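# Transfer 96-well plate from shaker S1 to nest N1

## Task

Take the 96-well plate off plate shaker S1 and set it into plate nest N1. It has to rest level between the nest's locating features, and well A1 (the plate's clipped corner) must sit at the nest corner labelled A1. The plate must stay there by itself, not because the robot is holding it. Finally open the gripper and withdraw the arm.

## Robot and tools

Robot: two xArm7-style arms, left_arm and right_arm. Each has 7 revolute joints and a parallel gripper. The names are just labels. In the shared scene frame the origin is on the table top between the arms, +z is up, +x points out over the table, and left_arm sits on the +y side. The base of left_arm is at (+0.049, +0.292, 0) m and the base of right_arm is at (-0.040, -0.268, 0) m, each turned slightly about z. The idle arm may be parked out of the way. Never let the arms collide or push on each other.

Gripper geometry: the fingers point along the gripper's +z axis and close along its y axis. Fully open, the pads are 84 mm apart. end_effector_position is the point between the pads when they are closed, about 2 cm short of the fingertips. Closing moves the tips roughly 10 mm further along +z. Grip a plate only across its width, on the body above the flange. If a pad is driven down onto a base flange it can jam there, and opening may not release it.

Tool execute_actions: the argument actions is a list that is empty or holds one item. An empty list only reports the current state. {"steps": N} with no rows is a wait of up to 300 control steps, counted from the previous result. {"rows": [...], "steps": N} is a move of at most 15 steps; 15 is the default. Each control step lasts 1/30 s. Each row is applied for one step, and the last row repeats if there are fewer rows than steps. The optional pictures (boolean) turns the camera images on or off. They are on by default and come in the order cam_high, cam_low, cam_left_wrist, cam_right_wrist, each 504x504. If a call is refused, nothing is sent.

Row layout: one flat list of 16 numbers, each within [-1, 1], used for both arms. Every row must have all 16, even when one arm stays still. The first 8 belong to left_arm: joints 1 to 7 (waist, shoulder, upper arm roll, elbow, forearm roll, wrist pitch, wrist roll), then the gripper opening. The second 8 are the same for right_arm. Joint entries are offsets, not poses. The scale is 1.0 = 2.036 rad. They are measured from the joint angles in the most recent result that reported them. Before any such result in the scene, and for later calls within one reply, they are measured from where the arm is when the action starts. They are not measured from the previous row, so a row of zeros drives the arm back to that reference. The opening entry is absolute: +1 fully open, -1 closed. Stated joint ranges (rad): waist ±6.283, shoulder -2.059 to 2.094, upper arm roll ±6.283, elbow -0.192 to 3.927, forearm roll ±6.283, wrist pitch -1.693 to 3.142, wrist roll ±6.283. Asking for more than 0.010 rad beyond a limit gets the call refused. A true limit can differ from the stated one by up to 0.010 rad. Targets past it are clipped, and the result then says "joint sent to its limit". That line may refer to an earlier action.

Motion constraints: each joint target moves at no more than 3.14 rad/s and needs 0.16 s to accelerate. The joints of one arm are synchronised. A target is never allowed more than 0.623 rad from the measured angle. If it would place the gripper more than 70 mm from where it is, the targets are scaled back, so large moves take several calls. Between calls the arms keep heading to the last row sent. They stop once the motion stalls or any step is HELD. A "joint command not followed" line means the clearance check altered or blocked some targets. The rest of the row still ran.

Reading results: the state line gives each gripper's end_effector_position (m) and end_effector_quat_wxyz in the scene frame, plus linear and angular velocities. The printed position can be off, more so at long reach. Joint positions and Joint velocities give one block per arm: 7 joints in rad and rad/s, then the pad gap in m (0.084 = fully open). grip_measured is the measured opening on the same scale as the command. To hold something, keep commanding an opening clearly below grip_measured. The lower the command, the harder the squeeze, up to about 24 N per pad. A fast close can press harder. Echoing grip_measured gives only a light hold, and wide parts may slip. Joint torque readings carry offsets and noise. MOTOR HOT appears from 65 °C. At 80 °C the arm brakes until it cools (OVER-TEMPERATURE FAULT), so avoid holding loads for a long time. A TORQUE FAULT happens when contact torque reaches a joint's load limit. Load limits in N m: waist 46, shoulder 46, upper arm roll 27.6, elbow 27.6, forearm roll 27.6, wrist pitch 18.4, wrist roll 18.4, with the held weight included. The arm then backs that joint off, holds for 10 s and drops the rest of the call. The simulation keeps running while you think, and external tugs on held or loose parts can happen.

zoom_image: camera (one of the four names) and region [x0, y0, x1, y1] in pixels of that camera's latest image. The origin is the top-left corner and the region can be at most 504x504. It gives a closer view. read_manual(section="licences") returns licence texts only. finished_scene(scene) ends the current scene, given by its number, and cannot be undone. Its result says whether the goal was met and gives the next task. Replying with no tool call ends everything.

Avoid: knocking anything off the table, dropping or slamming the plate, pressing hard, and jamming pads on flanges. Move smoothly. Release the plate and move clear before ending.

Each tool is called as a command line: name --argument value for each argument, lists and objects as JSON in quotes; but a table of rows of numbers goes row by row, as --pt "numbers of a row", without its own name.

## Session

execute_actions --actions '[]'

Scene clock: 0.00 s of 8400.00 s.
left_arm: end_effector_position=(+0.4754, +0.6816, +0.3218) grip_measured=+1.00 end_effector_quat_wxyz=(+0.009, +0.353, +0.840, +0.413) end_effector_velocity=(-0.000, +0.000, -0.000) end_effector_angular_velocity=(-0.000, -0.000, +0.000) | right_arm: end_effector_position=(+0.3567, -0.3096, +0.2483) grip_measured=+1.00 end_effector_quat_wxyz=(-0.001, +0.999, -0.052, -0.002) end_effector_velocity=(+0.000, +0.000, +0.000) end_effector_angular_velocity=(-0.000, -0.000, +0.001)
Joint positions: left_arm=[ 1.147 -0.126 -0.562  0.95   0.813  0.381 -2.317  0.084] | right_arm=[-0.001 -0.251 -0.003  0.914  0.002  1.169 -0.003  0.084]
Joint velocities: left_arm=[-0.  0.  0. -0. -0. -0. -0. -0.] | right_arm=[ 0.  0. -0.  0. -0. -0. -0.  0.]
Joint torques (N m, as the arm reports them, + toward a larger angle): no reading
Motor temperatures (°C, as the motors report them): left_arm=[27 31 32 30 27 31 34] | right_arm=[27 26 29 29 29 33 31]

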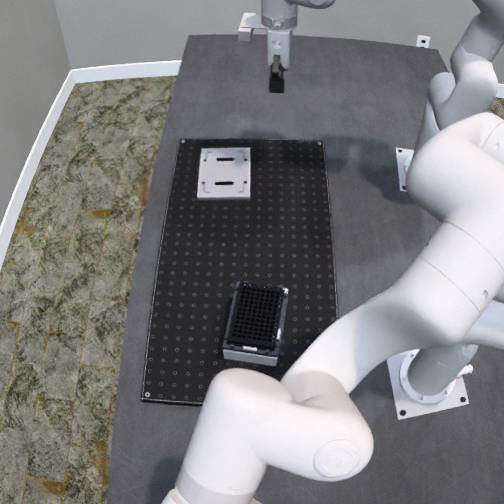

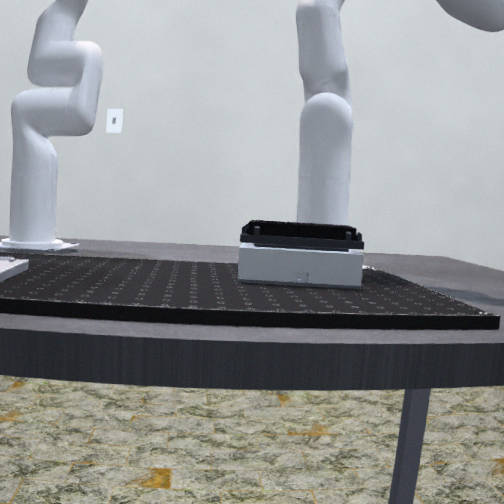

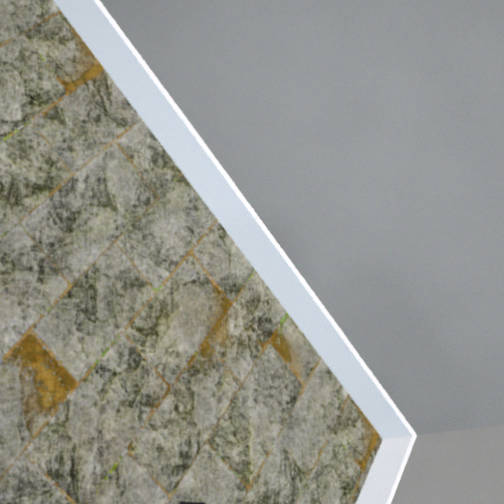

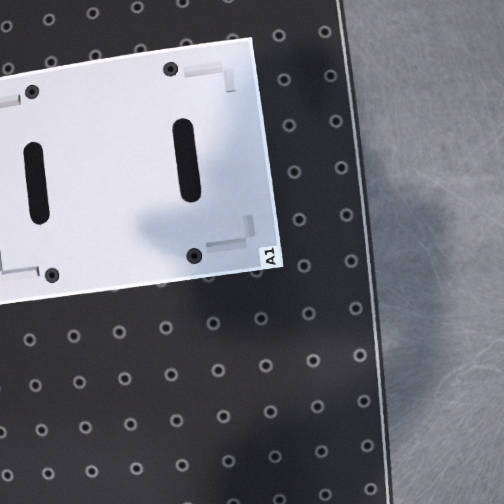

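zoom_image --camera "cam_high" --region '[180, 130, 340, 380]'

Region (180, 130, 340, 380) of cam_high's 504x504 image, scaled by 2.016, with more detail than that image has; it fills the left 323 columns of this view, and the rest is white.

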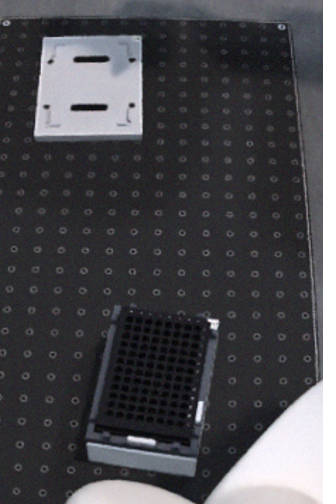

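execute_actions --actions '[{"rows": [[0,0,0,0,0,0,0,1, 0.424,0.357,0,0.487,0,0.1275,-0.398,1]], "steps": 15}]' --pictures false

execute_actions --actions '[{"steps": 45}]'

Scene clock: 4.10 s of 8400.00 s.
left_arm: end_effector_position=(+0.4754, +0.6816, +0.3218) grip_measured=+1.00 end_effector_quat_wxyz=(+0.009, +0.353, +0.840, +0.413) end_effector_velocity=(-0.000, +0.000, -0.000) end_effector_angular_velocity=(-0.000, -0.000, +0.001) | right_arm: end_effector_position=(+0.4268, -0.1191, +0.2483) grip_measured=+1.00 end_effector_quat_wxyz=(-0.003, +0.937, +0.347, -0.044) end_effector_velocity=(+0.105, +0.456, +0.081) end_effector_angular_velocity=(+0.107, -0.124, +1.567)
Joint positions: left_arm=[ 1.147 -0.126 -0.562  0.95   0.813  0.381 -2.317  0.084] | right_arm=[ 0.412  0.123 -0.001  1.34   0.002  1.305 -0.402  0.084]
Joint velocities: left_arm=[-0.     0.001  0.001  0.     0.    -0.     0.     0.   ] | right_arm=[ 0.824  0.645 -0.001  1.017 -0.     0.224 -0.747  0.   ]
Joint torques (N m, as the arm reports them, + toward a larger angle): left_arm=[ -0.8  -10.63   2.34  18.74  -0.78  -1.3   -0.09] | right_arm=[ -1.81 -24.12  -0.23  23.66  -0.42  -1.45  -0.44]
Motor temperatures (°C, as the motors report them): left_arm=[27 31 32 31 27 31 34] | right_arm=[27 27 29 31 29 33 31]
Steps of this call (steps 1 to 90: nothing new was sent; then 0.60 s passed at rest; steps 91 to 105: all 15 steps of this action). Readings (joint positions):
91: left_arm=[1.147 -0.126 -0.562 0.950 0.813 0.381 -2.317] | right_arm=[-0.000 -0.251 -0.003 0.915 0.002 1.169 -0.004]
92: left_arm=[1.147 -0.126 -0.562 0.950 0.813 0.381 -2.317] | right_arm=[0.007 -0.244 -0.005 0.922 0.002 1.173 -0.012]
94: left_arm=[1.147 -0.126 -0.562 0.950 0.813 0.381 -2.317] | right_arm=[0.060 -0.191 -0.011 0.979 0.002 1.197 -0.069]
98: left_arm=[1.147 -0.126 -0.562 0.950 0.813 0.381 -2.317] | right_arm=[0.199 -0.052 -0.003 1.115 0.002 1.245 -0.204]
105: the state above

Scene clock: 5.60 s of 8400.00 s.
left_arm: end_effector_position=(+0.4754, +0.6816, +0.3218) grip_measured=+1.00 end_effector_quat_wxyz=(+0.009, +0.353, +0.840, +0.413) end_effector_velocity=(+0.001, -0.001, +0.000) end_effector_angular_velocity=(+0.000, +0.000, -0.003) | right_arm: end_effector_position=(+0.4010, +0.1497, +0.2808) grip_measured=+1.00 end_effector_quat_wxyz=(-0.000, +0.707, +0.707, +0.001) end_effector_velocity=(-0.000, +0.000, -0.000) end_effector_angular_velocity=(+0.000, +0.000, -0.000)
Joint positions: left_arm=[ 1.147 -0.126 -0.562  0.95   0.813  0.381 -2.317  0.084] | right_arm=[ 0.862  0.476 -0.003  1.906  0.002  1.428 -0.813  0.084]
Joint velocities: left_arm=[-0.    -0.    -0.002  0.    -0.    -0.001  0.001 -0.   ] | right_arm=[-0.  0.  0. -0.  0. -0.  0.  0.]
Joint torques (N m, as the arm reports them, + toward a larger angle): left_arm=[ -0.88 -10.86   2.28  19.12  -0.73  -1.45  -0.16] | right_arm=[ -1.43 -28.82  -0.22  23.09  -0.51  -1.46  -0.21]
Motor temperatures (°C, as the motors report them): left_arm=[27 31 32 32 27 31 34] | right_arm=[27 27 29 32 29 33 31]
Steps of this call (steps 1 to 45: the robot went on to your last target). Readings (joint positions):
1: left_arm=[1.147 -0.126 -0.562 0.950 0.813 0.381 -2.317] | right_arm=[0.439 0.144 -0.002 1.374 0.002 1.313 -0.427]
2: left_arm=[1.147 -0.126 -0.562 0.950 0.813 0.381 -2.317] | right_arm=[0.466 0.165 -0.002 1.409 0.002 1.320 -0.452]
4: left_arm=[1.147 -0.126 -0.562 0.950 0.813 0.381 -2.317] | right_arm=[0.520 0.207 -0.002 1.477 0.002 1.335 -0.501]
8: left_arm=[1.147 -0.126 -0.562 0.950 0.813 0.381 -2.317] | right_arm=[0.626 0.290 -0.002 1.610 0.002 1.364 -0.598]
45: the state above
All arms were judged still, so your last target was given up. Only a new action makes them travel on or press farther. Fingers that are still opening or closing keep moving.

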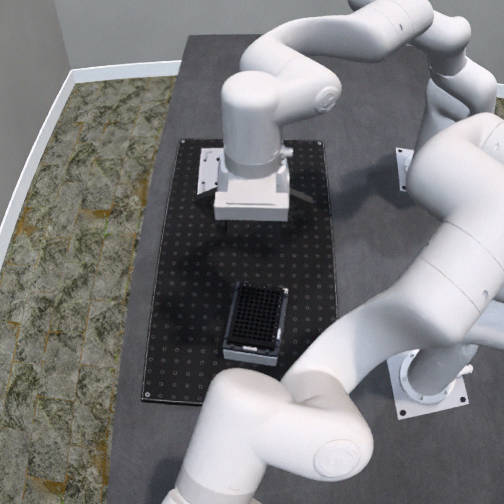

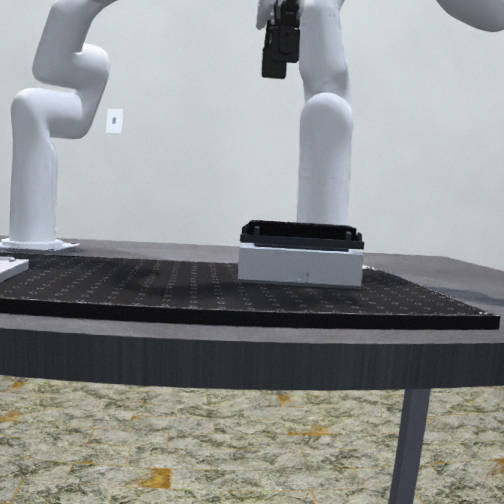

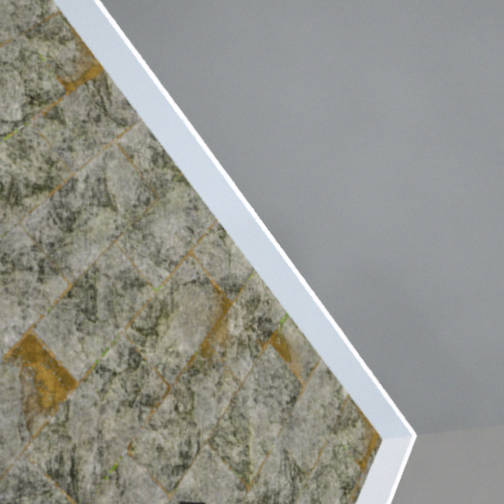

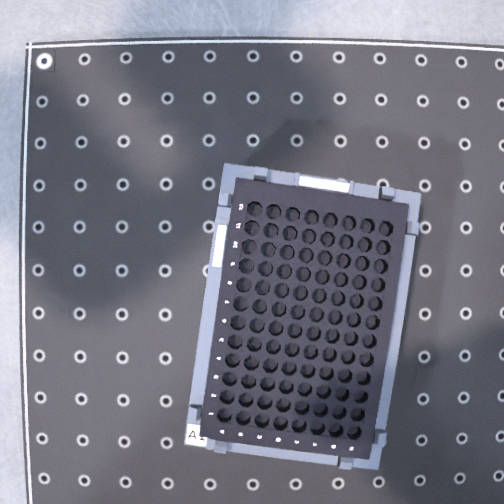

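execute_actions --actions '[{"rows": [[0,0,0,0,0,0,0,1, 0.023,0.0665,0,-0.1085,0,-0.174,0.097,1]], "steps": 15}]' --pictures false

execute_actions --actions '[{"steps": 20}]'

Scene clock: 7.93 s of 8400.00 s.
left_arm: end_effector_position=(+0.4754, +0.6816, +0.3218) grip_measured=+1.00 end_effector_quat_wxyz=(+0.009, +0.353, +0.840, +0.413) end_effector_velocity=(-0.000, -0.000, +0.000) end_effector_angular_velocity=(+0.001, -0.000, +0.001) | right_arm: end_effector_position=(+0.3918, +0.1816, +0.1285) grip_measured=+1.00 end_effector_quat_wxyz=(-0.000, +0.757, +0.653, -0.004) end_effector_velocity=(+0.036, +0.022, +0.047) end_effector_angular_velocity=(+0.118, -0.129, -0.063)
Joint positions: left_arm=[ 1.147 -0.126 -0.562  0.95   0.813  0.381 -2.317  0.084] | right_arm=[ 0.909  0.613 -0.002  1.685  0.002  1.081 -0.619  0.084]
Joint velocities: left_arm=[-0.    -0.001 -0.    -0.     0.     0.    -0.001 -0.   ] | right_arm=[-0.    -0.047 -0.018  0.025 -0.    -0.102  0.048  0.   ]
Joint torques (N m, as the arm reports them, + toward a larger angle): left_arm=[ -0.32 -10.73   2.17  18.99  -0.86  -1.2   -0.17] | right_arm=[ -2.19 -34.94  -1.18  25.23  -0.59  -1.96  -0.53]
Motor temperatures (°C, as the motors report them): left_arm=[27 31 32 33 27 31 34] | right_arm=[27 27 29 33 29 33 31]
Steps of this call (steps 1 to 55: nothing new was sent; steps 56 to 70: all 15 steps of this action). Readings (joint positions):
56: left_arm=[1.147 -0.126 -0.562 0.950 0.813 0.381 -2.317] | right_arm=[0.862 0.476 -0.003 1.905 0.002 1.428 -0.813]
57: left_arm=[1.147 -0.126 -0.562 0.950 0.813 0.381 -2.317] | right_arm=[0.863 0.477 -0.003 1.902 0.002 1.419 -0.808]
59: left_arm=[1.147 -0.126 -0.562 0.950 0.813 0.381 -2.317] | right_arm=[0.870 0.492 -0.005 1.872 0.002 1.360 -0.776]
63: left_arm=[1.147 -0.126 -0.562 0.950 0.813 0.381 -2.317] | right_arm=[0.890 0.557 -0.002 1.773 0.002 1.220 -0.697]
70: the state above

Scene clock: 8.60 s of 8400.00 s.
left_arm: end_effector_position=(+0.4754, +0.6816, +0.3218) grip_measured=+1.00 end_effector_quat_wxyz=(+0.009, +0.353, +0.840, +0.413) end_effector_velocity=(+0.000, -0.000, -0.000) end_effector_angular_velocity=(-0.001, +0.000, -0.001) | right_arm: end_effector_position=(+0.3935, +0.1825, +0.1303) grip_measured=+1.00 end_effector_quat_wxyz=(-0.000, +0.759, +0.652, -0.000) end_effector_velocity=(-0.000, +0.000, -0.001) end_effector_angular_velocity=(-0.000, +0.001, -0.000)
Joint positions: left_arm=[ 1.147 -0.126 -0.562  0.95   0.813  0.381 -2.317  0.084] | right_arm=[ 0.909  0.611 -0.003  1.685  0.002  1.074 -0.616  0.084]
Joint velocities: left_arm=[-0.     0.001 -0.001  0.    -0.     0.     0.    -0.   ] | right_arm=[ 0.     0.001  0.    -0.     0.001 -0.    -0.     0.   ]
Joint torques (N m, as the arm reports them, + toward a larger angle): left_arm=[ -0.96 -10.93   2.41  18.9   -0.87  -1.33  -0.26] | right_arm=[ -2.21 -30.78  -0.07  22.45  -0.56  -1.74  -0.24]
Motor temperatures (°C, as the motors report them): left_arm=[27 31 32 33 27 31 34] | right_arm=[27 28 29 33 29 33 31]
Steps of this call (steps 1 to 15: the robot went on to your last target; steps 16 to 20: nothing new was sent). Readings (joint positions):
1: left_arm=[1.147 -0.126 -0.562 0.950 0.813 0.381 -2.317] | right_arm=[0.909 0.611 -0.003 1.686 0.002 1.078 -0.618]
2: left_arm=[1.147 -0.126 -0.562 0.950 0.813 0.381 -2.317] | right_arm=[0.909 0.609 -0.003 1.688 0.002 1.076 -0.617]
4: left_arm=[1.147 -0.126 -0.562 0.950 0.813 0.381 -2.317] | right_arm=[0.908 0.607 -0.004 1.689 0.002 1.075 -0.616]
8: left_arm=[1.147 -0.126 -0.562 0.950 0.813 0.381 -2.317] | right_arm=[0.909 0.610 -0.003 1.686 0.002 1.074 -0.616]
20: the state above
All arms were judged still, so your last target was given up. Only a new action makes them travel on or press farther. Fingers that are still opening or closing keep moving.

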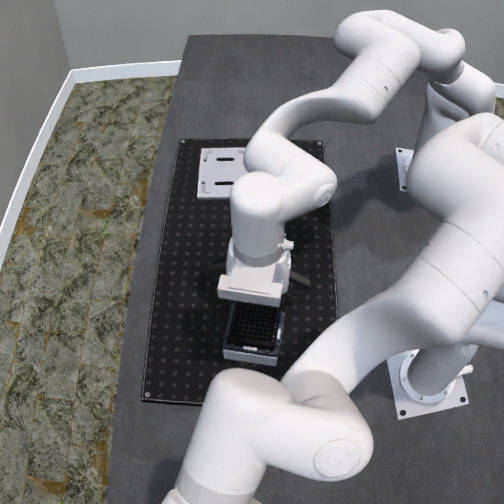

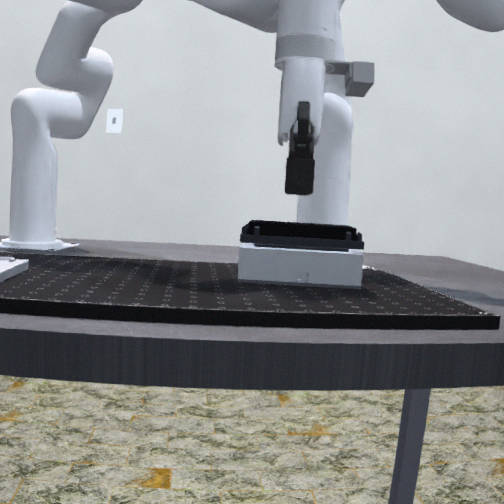

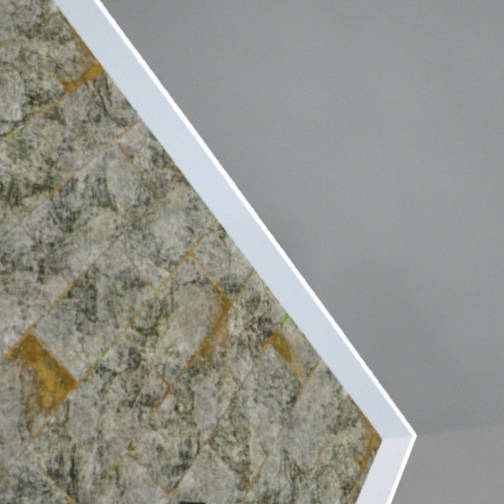

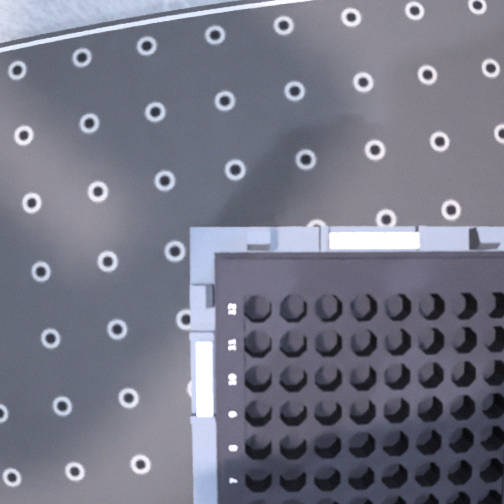

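execute_actions --actions '[{"rows": [[0,0,0,0,0,0,0,1, -0.0005,0.0313,0,-0.0224,0,-0.0537,-0.0005,1]], "steps": 15}]' --pictures false

execute_actions --actions '[{"steps": 15}]'

Scene clock: 10.97 s of 8400.00 s.
left_arm: end_effector_position=(+0.4754, +0.6816, +0.3218) grip_measured=+1.00 end_effector_quat_wxyz=(+0.009, +0.353, +0.840, +0.413) end_effector_velocity=(+0.001, -0.000, -0.001) end_effector_angular_velocity=(-0.001, -0.000, -0.001) | right_arm: end_effector_position=(+0.3955, +0.1828, +0.0832) grip_measured=+1.00 end_effector_quat_wxyz=(+0.000, +0.759, +0.651, +0.002) end_effector_velocity=(+0.000, +0.001, -0.003) end_effector_angular_velocity=(+0.002, +0.000, -0.001)
Joint positions: left_arm=[ 1.147 -0.126 -0.562  0.95   0.813  0.381 -2.317  0.084] | right_arm=[ 0.908  0.671 -0.003  1.641  0.002  0.966 -0.617  0.084]
Joint velocities: left_arm=[-0.     0.001 -0.001  0.    -0.    -0.    -0.     0.   ] | right_arm=[-0.001  0.005  0.001 -0.001  0.002 -0.007  0.001  0.   ]
Joint torques (N m, as the arm reports them, + toward a larger angle): left_arm=[ -0.5  -10.75   2.3   18.89  -0.76  -1.24  -0.1 ] | right_arm=[ -0.94 -18.99   1.13  14.3    0.89  -2.16  -0.03]
Motor temperatures (°C, as the motors report them): left_arm=[27 32 32 34 27 31 34] | right_arm=[27 28 29 33 29 33 31]
Steps of this call (steps 1 to 56: nothing new was sent; steps 57 to 71: all 15 steps of this action). Readings (joint positions):
57: left_arm=[1.147 -0.126 -0.562 0.950 0.813 0.381 -2.317] | right_arm=[0.909 0.611 -0.003 1.685 0.002 1.073 -0.616]
58: left_arm=[1.147 -0.126 -0.562 0.950 0.813 0.381 -2.317] | right_arm=[0.909 0.614 -0.003 1.683 0.002 1.065 -0.616]
60: left_arm=[1.147 -0.126 -0.562 0.950 0.813 0.381 -2.317] | right_arm=[0.909 0.637 -0.003 1.668 0.002 1.016 -0.616]
64: left_arm=[1.147 -0.126 -0.562 0.950 0.813 0.381 -2.317] | right_arm=[0.908 0.670 -0.004 1.644 0.002 0.971 -0.617]
71: the state above

Scene clock: 11.47 s of 8400.00 s.
left_arm: end_effector_position=(+0.4754, +0.6816, +0.3218) grip_measured=+1.00 end_effector_quat_wxyz=(+0.009, +0.353, +0.840, +0.413) end_effector_velocity=(-0.001, +0.001, +0.001) end_effector_angular_velocity=(+0.001, +0.000, +0.001) | right_arm: end_effector_position=(+0.3953, +0.1829, +0.0823) grip_measured=+1.00 end_effector_quat_wxyz=(-0.000, +0.759, +0.651, +0.002) end_effector_velocity=(-0.000, -0.001, -0.000) end_effector_angular_velocity=(-0.000, +0.000, -0.000)
Joint positions: left_arm=[ 1.147 -0.126 -0.562  0.95   0.813  0.381 -2.317  0.084] | right_arm=[ 0.908  0.672 -0.003  1.64   0.002  0.965 -0.617  0.084]
Joint velocities: left_arm=[ 0.    -0.001  0.001 -0.     0.     0.     0.001  0.   ] | right_arm=[-0.001 -0.002 -0.    -0.003  0.    -0.001 -0.001  0.   ]
Joint torques (N m, as the arm reports them, + toward a larger angle): left_arm=[ -0.52 -10.38   2.25  19.04  -0.76  -1.2   -0.07] | right_arm=[ -0.33 -14.59   1.73  10.57   0.95  -2.11  -0.46]
Motor temperatures (°C, as the motors report them): left_arm=[27 32 32 34 27 31 34] | right_arm=[27 28 29 33 29 33 31]
Steps of this call (steps 1 to 15: the robot went on to your last target). Readings (joint positions):
1: left_arm=[1.147 -0.126 -0.562 0.950 0.813 0.381 -2.317] | right_arm=[0.908 0.671 -0.003 1.641 0.002 0.966 -0.617]
2: left_arm=[1.147 -0.126 -0.562 0.950 0.813 0.381 -2.317] | right_arm=[0.908 0.671 -0.003 1.641 0.002 0.966 -0.617]
4: left_arm=[1.147 -0.126 -0.562 0.950 0.813 0.381 -2.317] | right_arm=[0.908 0.671 -0.003 1.641 0.002 0.965 -0.617]
8: left_arm=[1.147 -0.126 -0.562 0.950 0.813 0.381 -2.317] | right_arm=[0.908 0.672 -0.003 1.641 0.002 0.965 -0.617]
15: the state above
All arms were judged still, so your last target was given up. Only a new action makes them travel on or press farther. Fingers that are still opening or closing keep moving.

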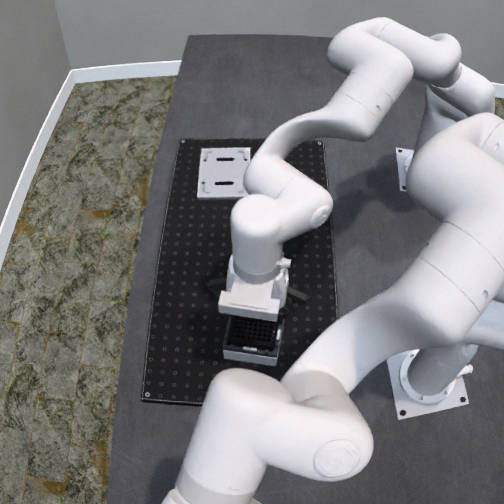

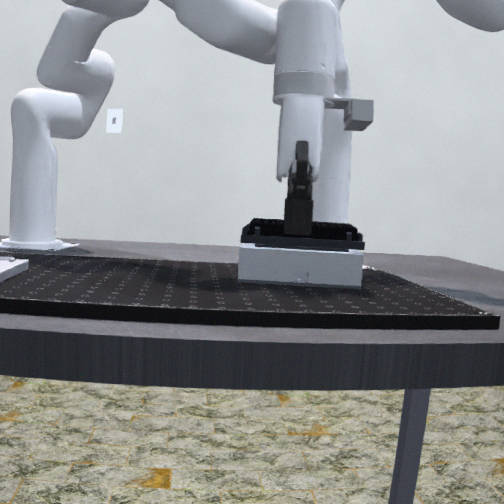

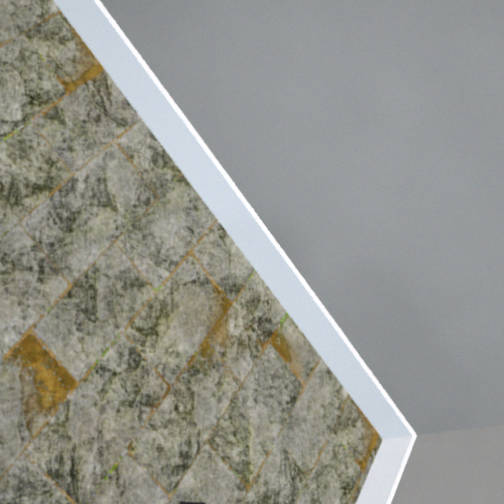

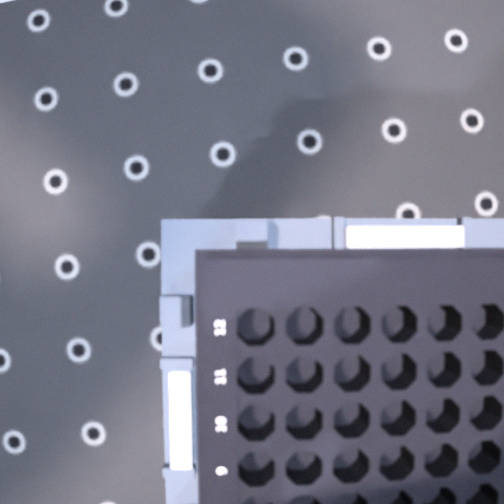

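execute_actions --actions '[{"rows": [[0,0,0,0,0,0,0,1, 0,-0.0024,0,0.0024,0,0.0062,0,1],[0,0,0,0,0,0,0,1, 0,-0.0024,0,0.0024,0,0.0062,0,1],[0,0,0,0,0,0,0,1, 0,-0.0024,0,0.0024,0,0.0062,0,1],[0,0,0,0,0,0,0,1, 0,-0.0024,0,0.0024,0,0.0062,0,1],[0,0,0,0,0,0,0,1, 0,-0.0024,0,0.0024,0,0.0062,0,1],[0,0,0,0,0,0,0,1, 0,-0.0024,0,0.0024,0,0.0062,0,1],[0,0,0,0,0,0,0,1, 0,-0.0024,0,0.0024,0,0.0062,0,0.8],[0,0,0,0,0,0,0,1, 0,-0.0024,0,0.0024,0,0.0062,0,0.6],[0,0,0,0,0,0,0,1, 0,-0.0024,0,0.0024,0,0.0062,0,0.3],[0,0,0,0,0,0,0,1, 0,-0.0024,0,0.0024,0,0.0062,0,0],[0,0,0,0,0,0,0,1, 0,-0.0024,0,0.0024,0,0.0062,0,-0.5],[0,0,0,0,0,0,0,1, 0,-0.0024,0,0.0024,0,0.0062,0,-1]], "steps": 15}]' --pictures false

execute_actions --actions '[{"steps": 10}]' --pictures false

Scene clock: 13.43 s of 8400.00 s.
left_arm: end_effector_position=(+0.4754, +0.6816, +0.3218) grip_measured=+1.00 end_effector_quat_wxyz=(+0.009, +0.353, +0.840, +0.413) end_effector_velocity=(-0.000, +0.000, -0.001) end_effector_angular_velocity=(-0.002, +0.000, +0.001) | right_arm: end_effector_position=(+0.3940, +0.1822, +0.0844) grip_measured=+0.99 end_effector_quat_wxyz=(-0.000, +0.759, +0.652, -0.001) end_effector_velocity=(+0.001, -0.001, +0.002) end_effector_angular_velocity=(-0.000, -0.002, -0.001)
Joint positions: left_arm=[ 1.147 -0.126 -0.562  0.95   0.813  0.381 -2.317  0.084] | right_arm=[ 0.908  0.669 -0.003  1.643  0.002  0.977 -0.617  0.084]
Joint velocities: left_arm=[-0.     0.002  0.001  0.     0.     0.    -0.     0.   ] | right_arm=[-0.001 -0.002 -0.     0.001 -0.001  0.003  0.    -0.   ]
Joint torques (N m, as the arm reports them, + toward a larger angle): left_arm=[ -0.35 -10.39   2.32  19.11  -0.74  -1.15  -0.2 ] | right_arm=[  1.31 -27.07   1.78  15.82   0.31  -0.2   -0.36]
Motor temperatures (°C, as the motors report them): left_arm=[27 32 32 34 27 31 34] | right_arm=[27 28 29 33 29 33 31]
Steps of this call (steps 1 to 44: nothing new was sent; steps 45 to 59: all 15 steps of this action). Readings (joint positions):
45: left_arm=[1.147 -0.126 -0.562 0.950 0.813 0.381 -2.317] | right_arm=[0.908 0.671 -0.003 1.639 0.002 0.965 -0.617]
46: left_arm=[1.147 -0.126 -0.562 0.950 0.813 0.381 -2.317] | right_arm=[0.908 0.670 -0.003 1.640 0.002 0.968 -0.617]
48: left_arm=[1.147 -0.126 -0.562 0.950 0.813 0.381 -2.317] | right_arm=[0.908 0.670 -0.003 1.642 0.002 0.972 -0.617]
52: left_arm=[1.147 -0.126 -0.562 0.950 0.813 0.381 -2.317] | right_arm=[0.908 0.670 -0.003 1.643 0.002 0.975 -0.617]
59: the state above

Scene clock: 13.77 s of 8400.00 s.
left_arm: end_effector_position=(+0.4754, +0.6816, +0.3218) grip_measured=+1.00 end_effector_quat_wxyz=(+0.009, +0.353, +0.840, +0.413) end_effector_velocity=(-0.000, +0.000, -0.000) end_effector_angular_velocity=(-0.000, -0.000, +0.000) | right_arm: end_effector_position=(+0.3941, +0.1822, +0.0849) grip_measured=+0.98 end_effector_quat_wxyz=(+0.000, +0.759, +0.652, -0.001) end_effector_velocity=(+0.001, -0.001, +0.001) end_effector_angular_velocity=(+0.001, -0.001, -0.003)
Joint positions: left_arm=[ 1.147 -0.126 -0.562  0.95   0.813  0.381 -2.317  0.084] | right_arm=[ 0.908  0.668 -0.003  1.644  0.002  0.978 -0.617  0.083]
Joint velocities: left_arm=[ 0.  0.  0.  0.  0. -0.  0.  0.] | right_arm=[-0.002 -0.001 -0.     0.     0.     0.001  0.    -0.   ]
Joint torques (N m, as the arm reports them, + toward a larger angle): left_arm=[ -0.29 -10.56   2.15  18.85  -0.65  -1.16  -0.19] | right_arm=[  0.02 -29.62   1.03  18.73   0.22  -0.44  -0.57]
Motor temperatures (°C, as the motors report them): left_arm=[27 32 32 34 27 31 34] | right_arm=[27 28 29 33 29 33 31]
Steps of this call (steps 1 to 10: the robot went on to your last target). Readings (joint positions):
1: left_arm=[1.147 -0.126 -0.562 0.950 0.813 0.381 -2.317] | right_arm=[0.908 0.669 -0.003 1.644 0.002 0.977 -0.617]
2: left_arm=[1.147 -0.126 -0.562 0.950 0.813 0.381 -2.317] | right_arm=[0.908 0.669 -0.003 1.644 0.002 0.977 -0.617]
4: left_arm=[1.147 -0.126 -0.562 0.950 0.813 0.381 -2.317] | right_arm=[0.908 0.669 -0.003 1.644 0.002 0.977 -0.617]
8: left_arm=[1.147 -0.126 -0.562 0.950 0.813 0.381 -2.317] | right_arm=[0.908 0.668 -0.003 1.644 0.002 0.978 -0.617]
10: the state above

execute_actions --actions '[{"rows": [[0,0,0,0,0,0,0,1, 0,-0.0278,0,0.0201,0,0.0469,0,-1]], "steps": 15}]'

Scene clock: 14.60 s of 8400.00 s.
left_arm: end_effector_position=(+0.4754, +0.6816, +0.3218) grip_measured=+1.00 end_effector_quat_wxyz=(+0.009, +0.353, +0.840, +0.413) end_effector_velocity=(-0.001, +0.001, +0.001) end_effector_angular_velocity=(+0.001, +0.001, +0.001) | right_arm: end_effector_position=(+0.3932, +0.1815, +0.1277) grip_measured=+0.98 end_effector_quat_wxyz=(-0.000, +0.758, +0.652, -0.002) end_effector_velocity=(+0.007, +0.009, +0.020) end_effector_angular_velocity=(+0.032, -0.031, +0.002)
Joint positions: left_arm=[ 1.147 -0.126 -0.562  0.95   0.813  0.381 -2.317  0.084] | right_arm=[ 0.908  0.614 -0.003  1.683  0.002  1.074 -0.617  0.083]
Joint velocities: left_arm=[-0.    -0.001  0.001 -0.    -0.     0.001  0.001 -0.   ] | right_arm=[ 0.001 -0.017  0.001  0.022 -0.    -0.006  0.     0.   ]
Joint torques (N m, as the arm reports them, + toward a larger angle): left_arm=[ -0.39 -10.33   1.9   19.07  -0.89  -1.25  -0.2 ] | right_arm=[ -1.61 -31.02  -0.9   23.32  -0.45  -1.75  -0.43]
Motor temperatures (°C, as the motors report them): left_arm=[27 32 32 34 27 31 34] | right_arm=[27 28 29 34 29 33 31]
Steps of this call (steps 1 to 10: the robot went on to your last target; steps 11 to 25: all 15 steps of this action). Readings (joint positions):
11: left_arm=[1.147 -0.126 -0.562 0.950 0.813 0.381 -2.317] | right_arm=[0.908 0.668 -0.003 1.644 0.002 0.979 -0.617]
12: left_arm=[1.147 -0.126 -0.562 0.950 0.813 0.381 -2.317] | right_arm=[0.908 0.665 -0.003 1.646 0.002 0.987 -0.617]
14: left_arm=[1.147 -0.126 -0.562 0.950 0.813 0.381 -2.317] | right_arm=[0.908 0.644 -0.002 1.662 0.003 1.031 -0.617]
18: left_arm=[1.147 -0.126 -0.562 0.950 0.813 0.381 -2.317] | right_arm=[0.909 0.607 -0.002 1.688 0.003 1.068 -0.617]
25: the state above

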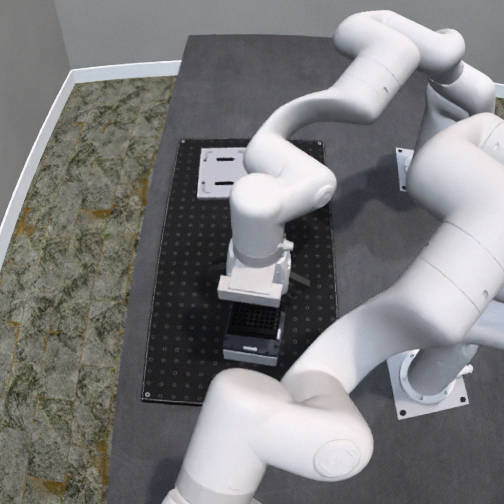

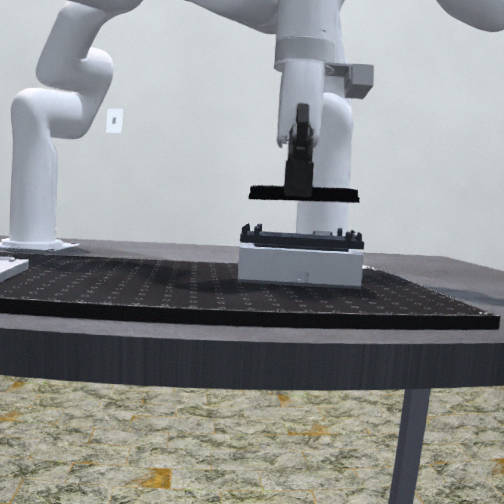

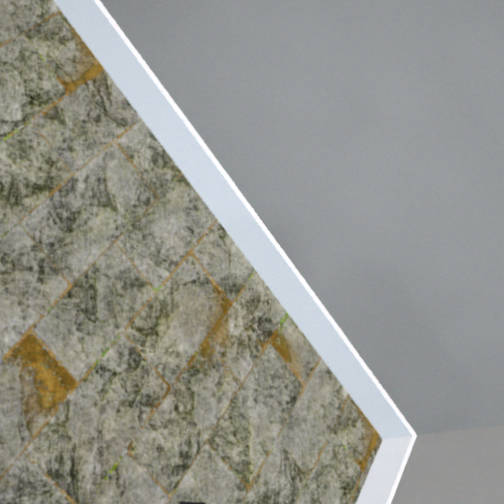

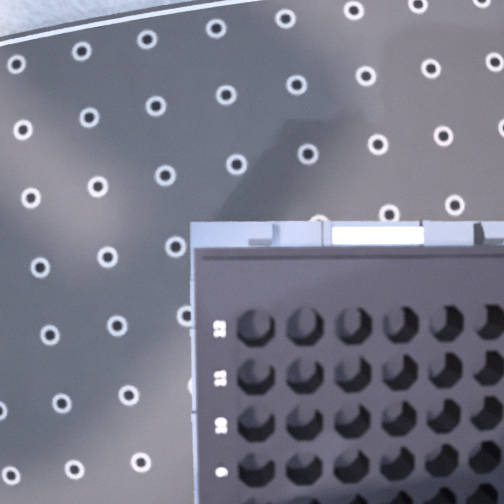

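execute_actions --actions '[{"rows": [[0,0,0,0,0,0,0,1, -0.3505,-0.131,0,-0.2797,0,-0.1511,-0.4463,-1]], "steps": 15}]' --pictures false

execute_actions --actions '[{"steps": 40}]'

Scene clock: 16.97 s of 8400.00 s.
left_arm: end_effector_position=(+0.4754, +0.6816, +0.3218) grip_measured=+1.00 end_effector_quat_wxyz=(+0.009, +0.353, +0.840, +0.413) end_effector_velocity=(+0.000, -0.000, -0.000) end_effector_angular_velocity=(+0.000, +0.001, -0.002) | right_arm: end_effector_position=(+0.4787, -0.0106, +0.1064) grip_measured=+0.98 end_effector_quat_wxyz=(-0.001, +0.742, +0.670, +0.002) end_effector_velocity=(+0.087, -0.411, -0.045) end_effector_angular_velocity=(+0.039, -0.019, +0.384)
Joint positions: left_arm=[ 1.147 -0.126 -0.562  0.95   0.813  0.381 -2.317  0.084] | right_arm=[ 0.562  0.48  -0.     1.402  0.003  0.918 -1.01   0.083]
Joint velocities: left_arm=[-0.    -0.    -0.001 -0.    -0.     0.     0.001  0.   ] | right_arm=[-0.757 -0.288  0.051 -0.599  0.01  -0.342 -1.103  0.   ]
Joint torques (N m, as the arm reports them, + toward a larger angle): left_arm=[ -0.46 -11.06   2.22  19.11  -0.85  -1.22  -0.26] | right_arm=[ -6.25 -26.46  -6.85  18.12  -2.11  -0.42  -0.47]
Motor temperatures (°C, as the motors report them): left_arm=[27 32 32 35 27 31 34] | right_arm=[27 29 29 34 29 33 31]
Steps of this call (steps 1 to 15: the robot went on to your last target; steps 16 to 56: nothing new was sent; steps 57 to 71: all 15 steps of this action). Readings (joint positions):
57: left_arm=[1.147 -0.126 -0.562 0.950 0.813 0.381 -2.317] | right_arm=[0.907 0.611 -0.003 1.684 0.002 1.073 -0.618]
58: left_arm=[1.147 -0.126 -0.562 0.950 0.813 0.381 -2.317] | right_arm=[0.901 0.608 0.000 1.677 0.002 1.068 -0.626]
60: left_arm=[1.147 -0.126 -0.562 0.950 0.813 0.381 -2.317] | right_arm=[0.858 0.587 0.009 1.633 0.003 1.044 -0.675]
64: left_arm=[1.147 -0.126 -0.562 0.950 0.813 0.381 -2.317] | right_arm=[0.744 0.547 -0.004 1.544 0.002 0.997 -0.783]
71: the state above

Scene clock: 18.30 s of 8400.00 s.
left_arm: end_effector_position=(+0.4754, +0.6816, +0.3218) grip_measured=+1.00 end_effector_quat_wxyz=(+0.009, +0.353, +0.840, +0.413) end_effector_velocity=(+0.000, -0.000, +0.001) end_effector_angular_velocity=(+0.002, -0.000, -0.000) | right_arm: end_effector_position=(+0.4767, -0.2212, +0.0802) grip_measured=+0.98 end_effector_quat_wxyz=(-0.000, +0.692, +0.722, +0.000) end_effector_velocity=(+0.000, -0.001, +0.000) end_effector_angular_velocity=(-0.000, -0.000, -0.001)
Joint positions: left_arm=[ 1.147 -0.126 -0.562  0.95   0.813  0.381 -2.317  0.084] | right_arm=[ 0.195  0.347 -0.003  1.113  0.002  0.766 -1.525  0.083]
Joint velocities: left_arm=[-0.    -0.002 -0.     0.     0.     0.    -0.    -0.   ] | right_arm=[-0.001 -0.    -0.001  0.    -0.     0.    -0.    -0.   ]
Joint torques (N m, as the arm reports them, + toward a larger angle): left_arm=[ -0.52 -10.34   1.94  18.91  -0.93  -1.22  -0.33] | right_arm=[ -1.61 -24.74  -0.39  20.69  -0.4   -1.54  -0.19]
Motor temperatures (°C, as the motors report them): left_arm=[27 32 32 35 27 31 34] | right_arm=[27 29 30 34 29 33 31]
Steps of this call (steps 1 to 40: the robot went on to your last target). Readings (joint positions):
1: left_arm=[1.147 -0.126 -0.562 0.950 0.813 0.381 -2.317] | right_arm=[0.537 0.470 0.002 1.382 0.004 0.907 -1.047]
2: left_arm=[1.147 -0.126 -0.562 0.950 0.813 0.381 -2.317] | right_arm=[0.511 0.461 0.002 1.361 0.004 0.896 -1.084]
4: left_arm=[1.147 -0.126 -0.562 0.950 0.813 0.381 -2.317] | right_arm=[0.458 0.442 0.003 1.320 0.004 0.874 -1.158]
8: left_arm=[1.147 -0.126 -0.562 0.950 0.813 0.381 -2.317] | right_arm=[0.352 0.403 0.000 1.236 0.003 0.831 -1.306]
40: the state above

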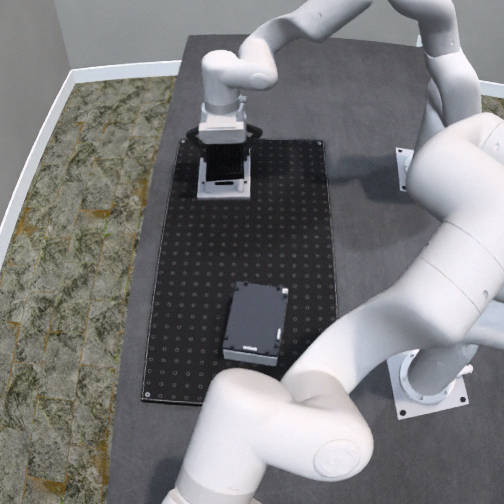

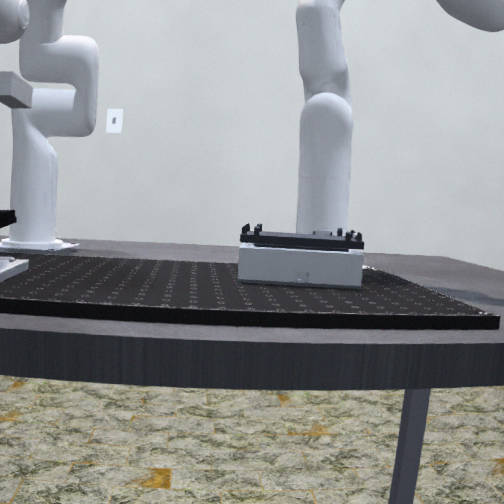

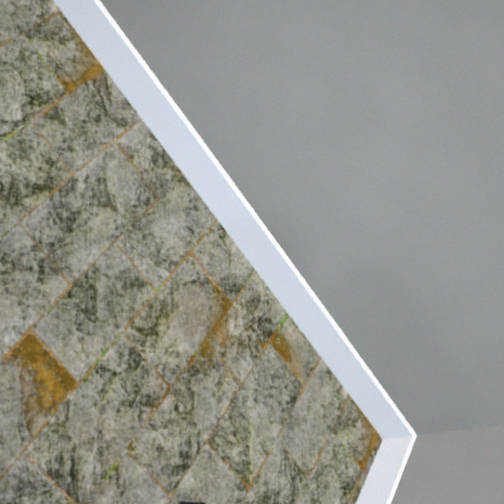

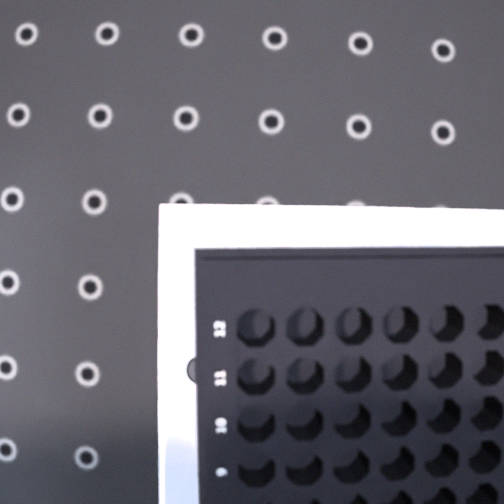

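execute_actions --actions '[{"rows": [[0,0,0,0,0,0,0,1, -0.0031,0.0284,0,-0.0074,0,-0.0359,0.0042,-1]], "steps": 15}]' --pictures false

execute_actions --actions '[{"steps": 12}]'

Scene clock: 20.30 s of 8400.00 s.
left_arm: end_effector_position=(+0.4754, +0.6816, +0.3218) grip_measured=+1.00 end_effector_quat_wxyz=(+0.009, +0.353, +0.840, +0.413) end_effector_velocity=(-0.000, -0.000, +0.000) end_effector_angular_velocity=(+0.000, +0.001, +0.000) | right_arm: end_effector_position=(+0.4773, -0.2244, +0.0510) grip_measured=+0.98 end_effector_quat_wxyz=(+0.000, +0.697, +0.717, +0.001) end_effector_velocity=(-0.006, -0.001, -0.007) end_effector_angular_velocity=(-0.002, +0.018, -0.002)
Joint positions: left_arm=[ 1.147 -0.126 -0.562  0.95   0.813  0.381 -2.317  0.084] | right_arm=[ 0.188  0.404 -0.003  1.099  0.002  0.693 -1.517  0.083]
Joint velocities: left_arm=[-0.    -0.    -0.     0.    -0.     0.001  0.     0.   ] | right_arm=[-0.     0.008 -0.001 -0.009  0.     0.001  0.    -0.   ]
Joint torques (N m, as the arm reports them, + toward a larger angle): left_arm=[ -0.28 -10.56   2.19  19.09  -0.92  -1.29  -0.35] | right_arm=[ -1.06 -25.9   -0.62  19.67   0.13  -1.36  -0.53]
Motor temperatures (°C, as the motors report them): left_arm=[27 32 32 35 27 31 34] | right_arm=[27 29 30 35 29 33 31]
Steps of this call (steps 1 to 15: the robot went on to your last target; steps 16 to 45: nothing new was sent; steps 46 to 60: all 15 steps of this action). Readings (joint positions):
46: left_arm=[1.147 -0.126 -0.562 0.950 0.813 0.381 -2.317] | right_arm=[0.195 0.347 -0.003 1.113 0.002 0.765 -1.525]
47: left_arm=[1.147 -0.126 -0.562 0.950 0.813 0.381 -2.317] | right_arm=[0.194 0.352 -0.002 1.113 0.002 0.756 -1.524]
49: left_arm=[1.147 -0.126 -0.562 0.950 0.813 0.381 -2.317] | right_arm=[0.191 0.379 -0.002 1.108 0.002 0.720 -1.520]
53: left_arm=[1.147 -0.126 -0.562 0.950 0.813 0.381 -2.317] | right_arm=[0.188 0.407 -0.003 1.095 0.002 0.697 -1.517]
60: the state above

Scene clock: 20.70 s of 8400.00 s.
left_arm: end_effector_position=(+0.4754, +0.6816, +0.3218) grip_measured=+1.00 end_effector_quat_wxyz=(+0.009, +0.353, +0.840, +0.413) end_effector_velocity=(+0.000, +0.000, +0.000) end_effector_angular_velocity=(+0.001, +0.000, -0.001) | right_arm: end_effector_position=(+0.4769, -0.2246, +0.0504) grip_measured=+0.98 end_effector_quat_wxyz=(+0.000, +0.697, +0.717, +0.000) end_effector_velocity=(-0.000, +0.001, -0.000) end_effector_angular_velocity=(-0.000, +0.000, +0.001)
Joint positions: left_arm=[ 1.147 -0.126 -0.562  0.95   0.813  0.381 -2.317  0.084] | right_arm=[ 0.188  0.405 -0.003  1.098  0.002  0.693 -1.517  0.083]
Joint velocities: left_arm=[ 0.    -0.     0.     0.     0.    -0.     0.001 -0.   ] | right_arm=[ 0.001  0.     0.     0.    -0.     0.     0.     0.   ]
Joint torques (N m, as the arm reports them, + toward a larger angle): left_arm=[ -0.75 -10.84   2.25  19.14  -0.72  -1.35  -0.25] | right_arm=[ -1.62 -24.27  -0.2   19.91  -0.28  -1.07  -0.03]
Motor temperatures (°C, as the motors report them): left_arm=[27 32 32 35 27 31 34] | right_arm=[27 29 30 35 29 33 31]
Steps of this call (steps 1 to 12: the robot went on to your last target). Readings (joint positions):
1: left_arm=[1.147 -0.126 -0.562 0.950 0.813 0.381 -2.317] | right_arm=[0.188 0.404 -0.003 1.099 0.002 0.693 -1.517]
2: left_arm=[1.147 -0.126 -0.562 0.950 0.813 0.381 -2.317] | right_arm=[0.188 0.404 -0.003 1.098 0.002 0.693 -1.517]
4: left_arm=[1.147 -0.126 -0.562 0.950 0.813 0.381 -2.317] | right_arm=[0.188 0.405 -0.003 1.098 0.002 0.693 -1.517]
8: left_arm=[1.147 -0.126 -0.562 0.950 0.813 0.381 -2.317] | right_arm=[0.188 0.405 -0.003 1.098 0.002 0.693 -1.517]
12: the state above

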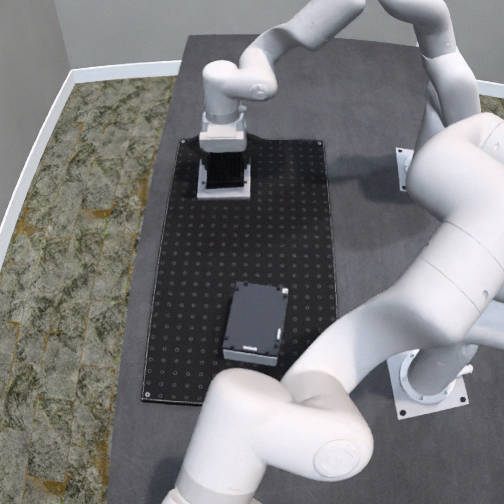

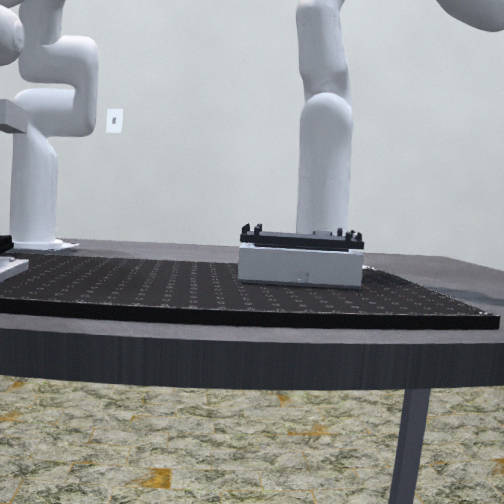

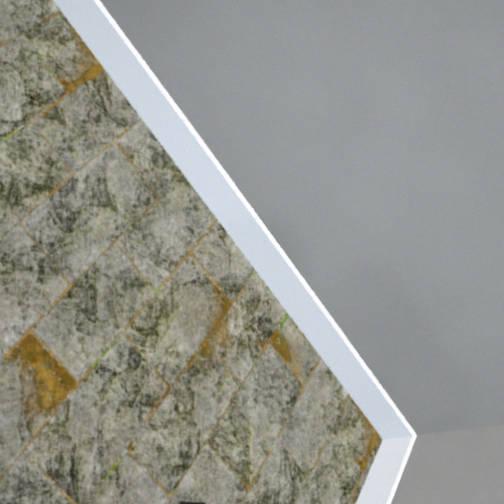

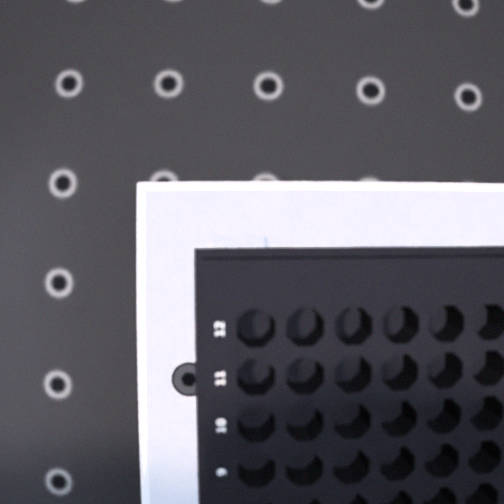

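execute_actions --actions '[{"rows": [[0,0,0,0,0,0,0,1, 0,0.0176,0,-0.002,0,-0.0196,0,-1]], "steps": 15}]' --pictures false

execute_actions --actions '[{"steps": 12}]'

Scene clock: 24.67 s of 8400.00 s.
left_arm: end_effector_position=(+0.4754, +0.6816, +0.3218) grip_measured=+1.00 end_effector_quat_wxyz=(+0.009, +0.353, +0.840, +0.413) end_effector_velocity=(-0.000, +0.000, +0.001) end_effector_angular_velocity=(+0.002, -0.000, -0.000) | right_arm: end_effector_position=(+0.4798, -0.2239, +0.0390) grip_measured=+0.99 end_effector_quat_wxyz=(+0.004, +0.697, +0.717, +0.005) end_effector_velocity=(-0.001, -0.000, -0.000) end_effector_angular_velocity=(-0.000, -0.004, +0.001)
Joint positions: left_arm=[ 1.147 -0.126 -0.562  0.95   0.813  0.381 -2.317  0.084] | right_arm=[ 0.189  0.431 -0.002  1.096  0.003  0.654 -1.516  0.084]
Joint velocities: left_arm=[ 0.    -0.002  0.     0.     0.    -0.     0.001 -0.   ] | right_arm=[ 0.001 -0.003 -0.001 -0.008 -0.    -0.009 -0.001 -0.   ]
Joint torques (N m, as the arm reports them, + toward a larger angle): left_arm=[ -0.7  -10.4    2.05  19.07  -0.72  -1.35  -0.18] | right_arm=[-2.66 -4.32 -1.64  8.64 -0.99 -2.22 -1.12]
Motor temperatures (°C, as the motors report them): left_arm=[27 32 32 36 27 31 34] | right_arm=[27 29 29 35 29 34 31]
Steps of this call (steps 1 to 15: the robot went on to your last target; steps 16 to 90: nothing new was sent; then 0.47 s passed at rest; steps 91 to 105: all 15 steps of this action). Readings (joint positions):
91: left_arm=[1.147 -0.126 -0.562 0.950 0.813 0.381 -2.317] | right_arm=[0.188 0.405 -0.003 1.098 0.002 0.692 -1.517]
92: left_arm=[1.147 -0.126 -0.562 0.950 0.813 0.381 -2.317] | right_arm=[0.188 0.410 -0.003 1.099 0.002 0.684 -1.517]
94: left_arm=[1.147 -0.126 -0.562 0.950 0.813 0.381 -2.317] | right_arm=[0.188 0.428 -0.003 1.098 0.002 0.664 -1.517]
98: left_arm=[1.147 -0.126 -0.562 0.950 0.813 0.381 -2.317] | right_arm=[0.189 0.431 -0.002 1.098 0.003 0.656 -1.516]
105: the state above

Scene clock: 25.07 s of 8400.00 s.
left_arm: end_effector_position=(+0.4754, +0.6816, +0.3218) grip_measured=+1.00 end_effector_quat_wxyz=(+0.009, +0.353, +0.840, +0.413) end_effector_velocity=(-0.001, +0.001, +0.000) end_effector_angular_velocity=(+0.001, -0.000, +0.001) | right_arm: end_effector_position=(+0.4797, -0.2240, +0.0389) grip_measured=+0.99 end_effector_quat_wxyz=(+0.004, +0.697, +0.717, +0.005) end_effector_velocity=(-0.000, -0.001, -0.000) end_effector_angular_velocity=(-0.000, +0.001, -0.001)
Joint positions: left_arm=[ 1.147 -0.126 -0.562  0.95   0.813  0.381 -2.317  0.084] | right_arm=[ 0.189  0.43  -0.002  1.095  0.002  0.652 -1.517  0.084]
Joint velocities: left_arm=[ 0.    -0.     0.002  0.    -0.    -0.001  0.001  0.   ] | right_arm=[-0.001 -0.    -0.    -0.001 -0.001  0.    -0.    -0.   ]
Joint torques (N m, as the arm reports them, + toward a larger angle): left_arm=[ -0.97 -10.71   2.26  19.06  -0.69  -1.26  -0.26] | right_arm=[-3.78 -3.87 -2.11  7.77 -1.05 -2.09 -1.24]
Motor temperatures (°C, as the motors report them): left_arm=[27 32 32 36 27 31 34] | right_arm=[27 29 29 35 29 34 31]
Steps of this call (steps 1 to 12: the robot went on to your last target). Readings (joint positions):
1: left_arm=[1.147 -0.126 -0.562 0.950 0.813 0.381 -2.317] | right_arm=[0.189 0.431 -0.002 1.096 0.002 0.653 -1.516]
2: left_arm=[1.147 -0.126 -0.562 0.950 0.813 0.381 -2.317] | right_arm=[0.189 0.431 -0.002 1.096 0.002 0.653 -1.516]
4: left_arm=[1.147 -0.126 -0.562 0.950 0.813 0.381 -2.317] | right_arm=[0.189 0.431 -0.002 1.095 0.002 0.653 -1.516]
8: left_arm=[1.147 -0.126 -0.562 0.950 0.813 0.381 -2.317] | right_arm=[0.189 0.430 -0.002 1.095 0.002 0.653 -1.517]
12: the state above

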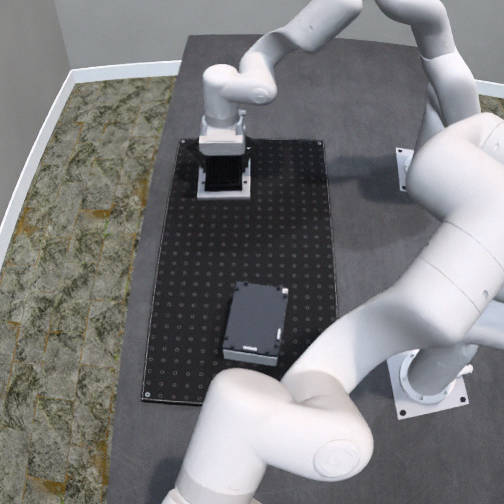

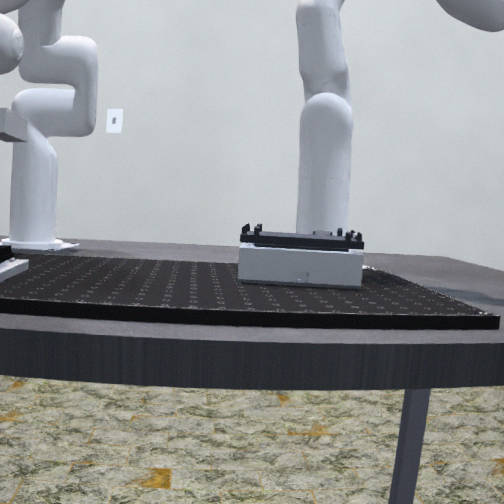

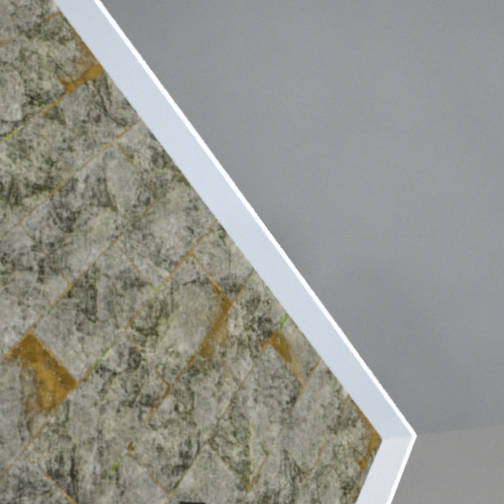

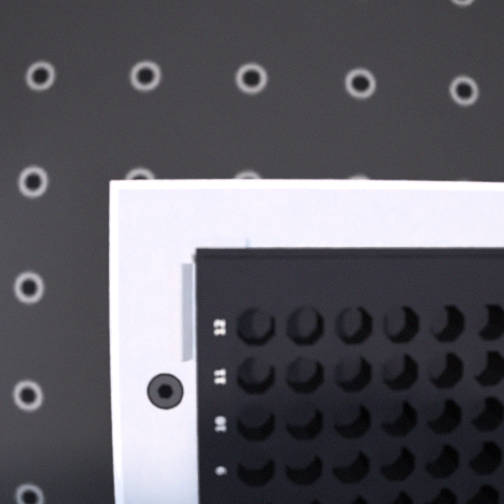

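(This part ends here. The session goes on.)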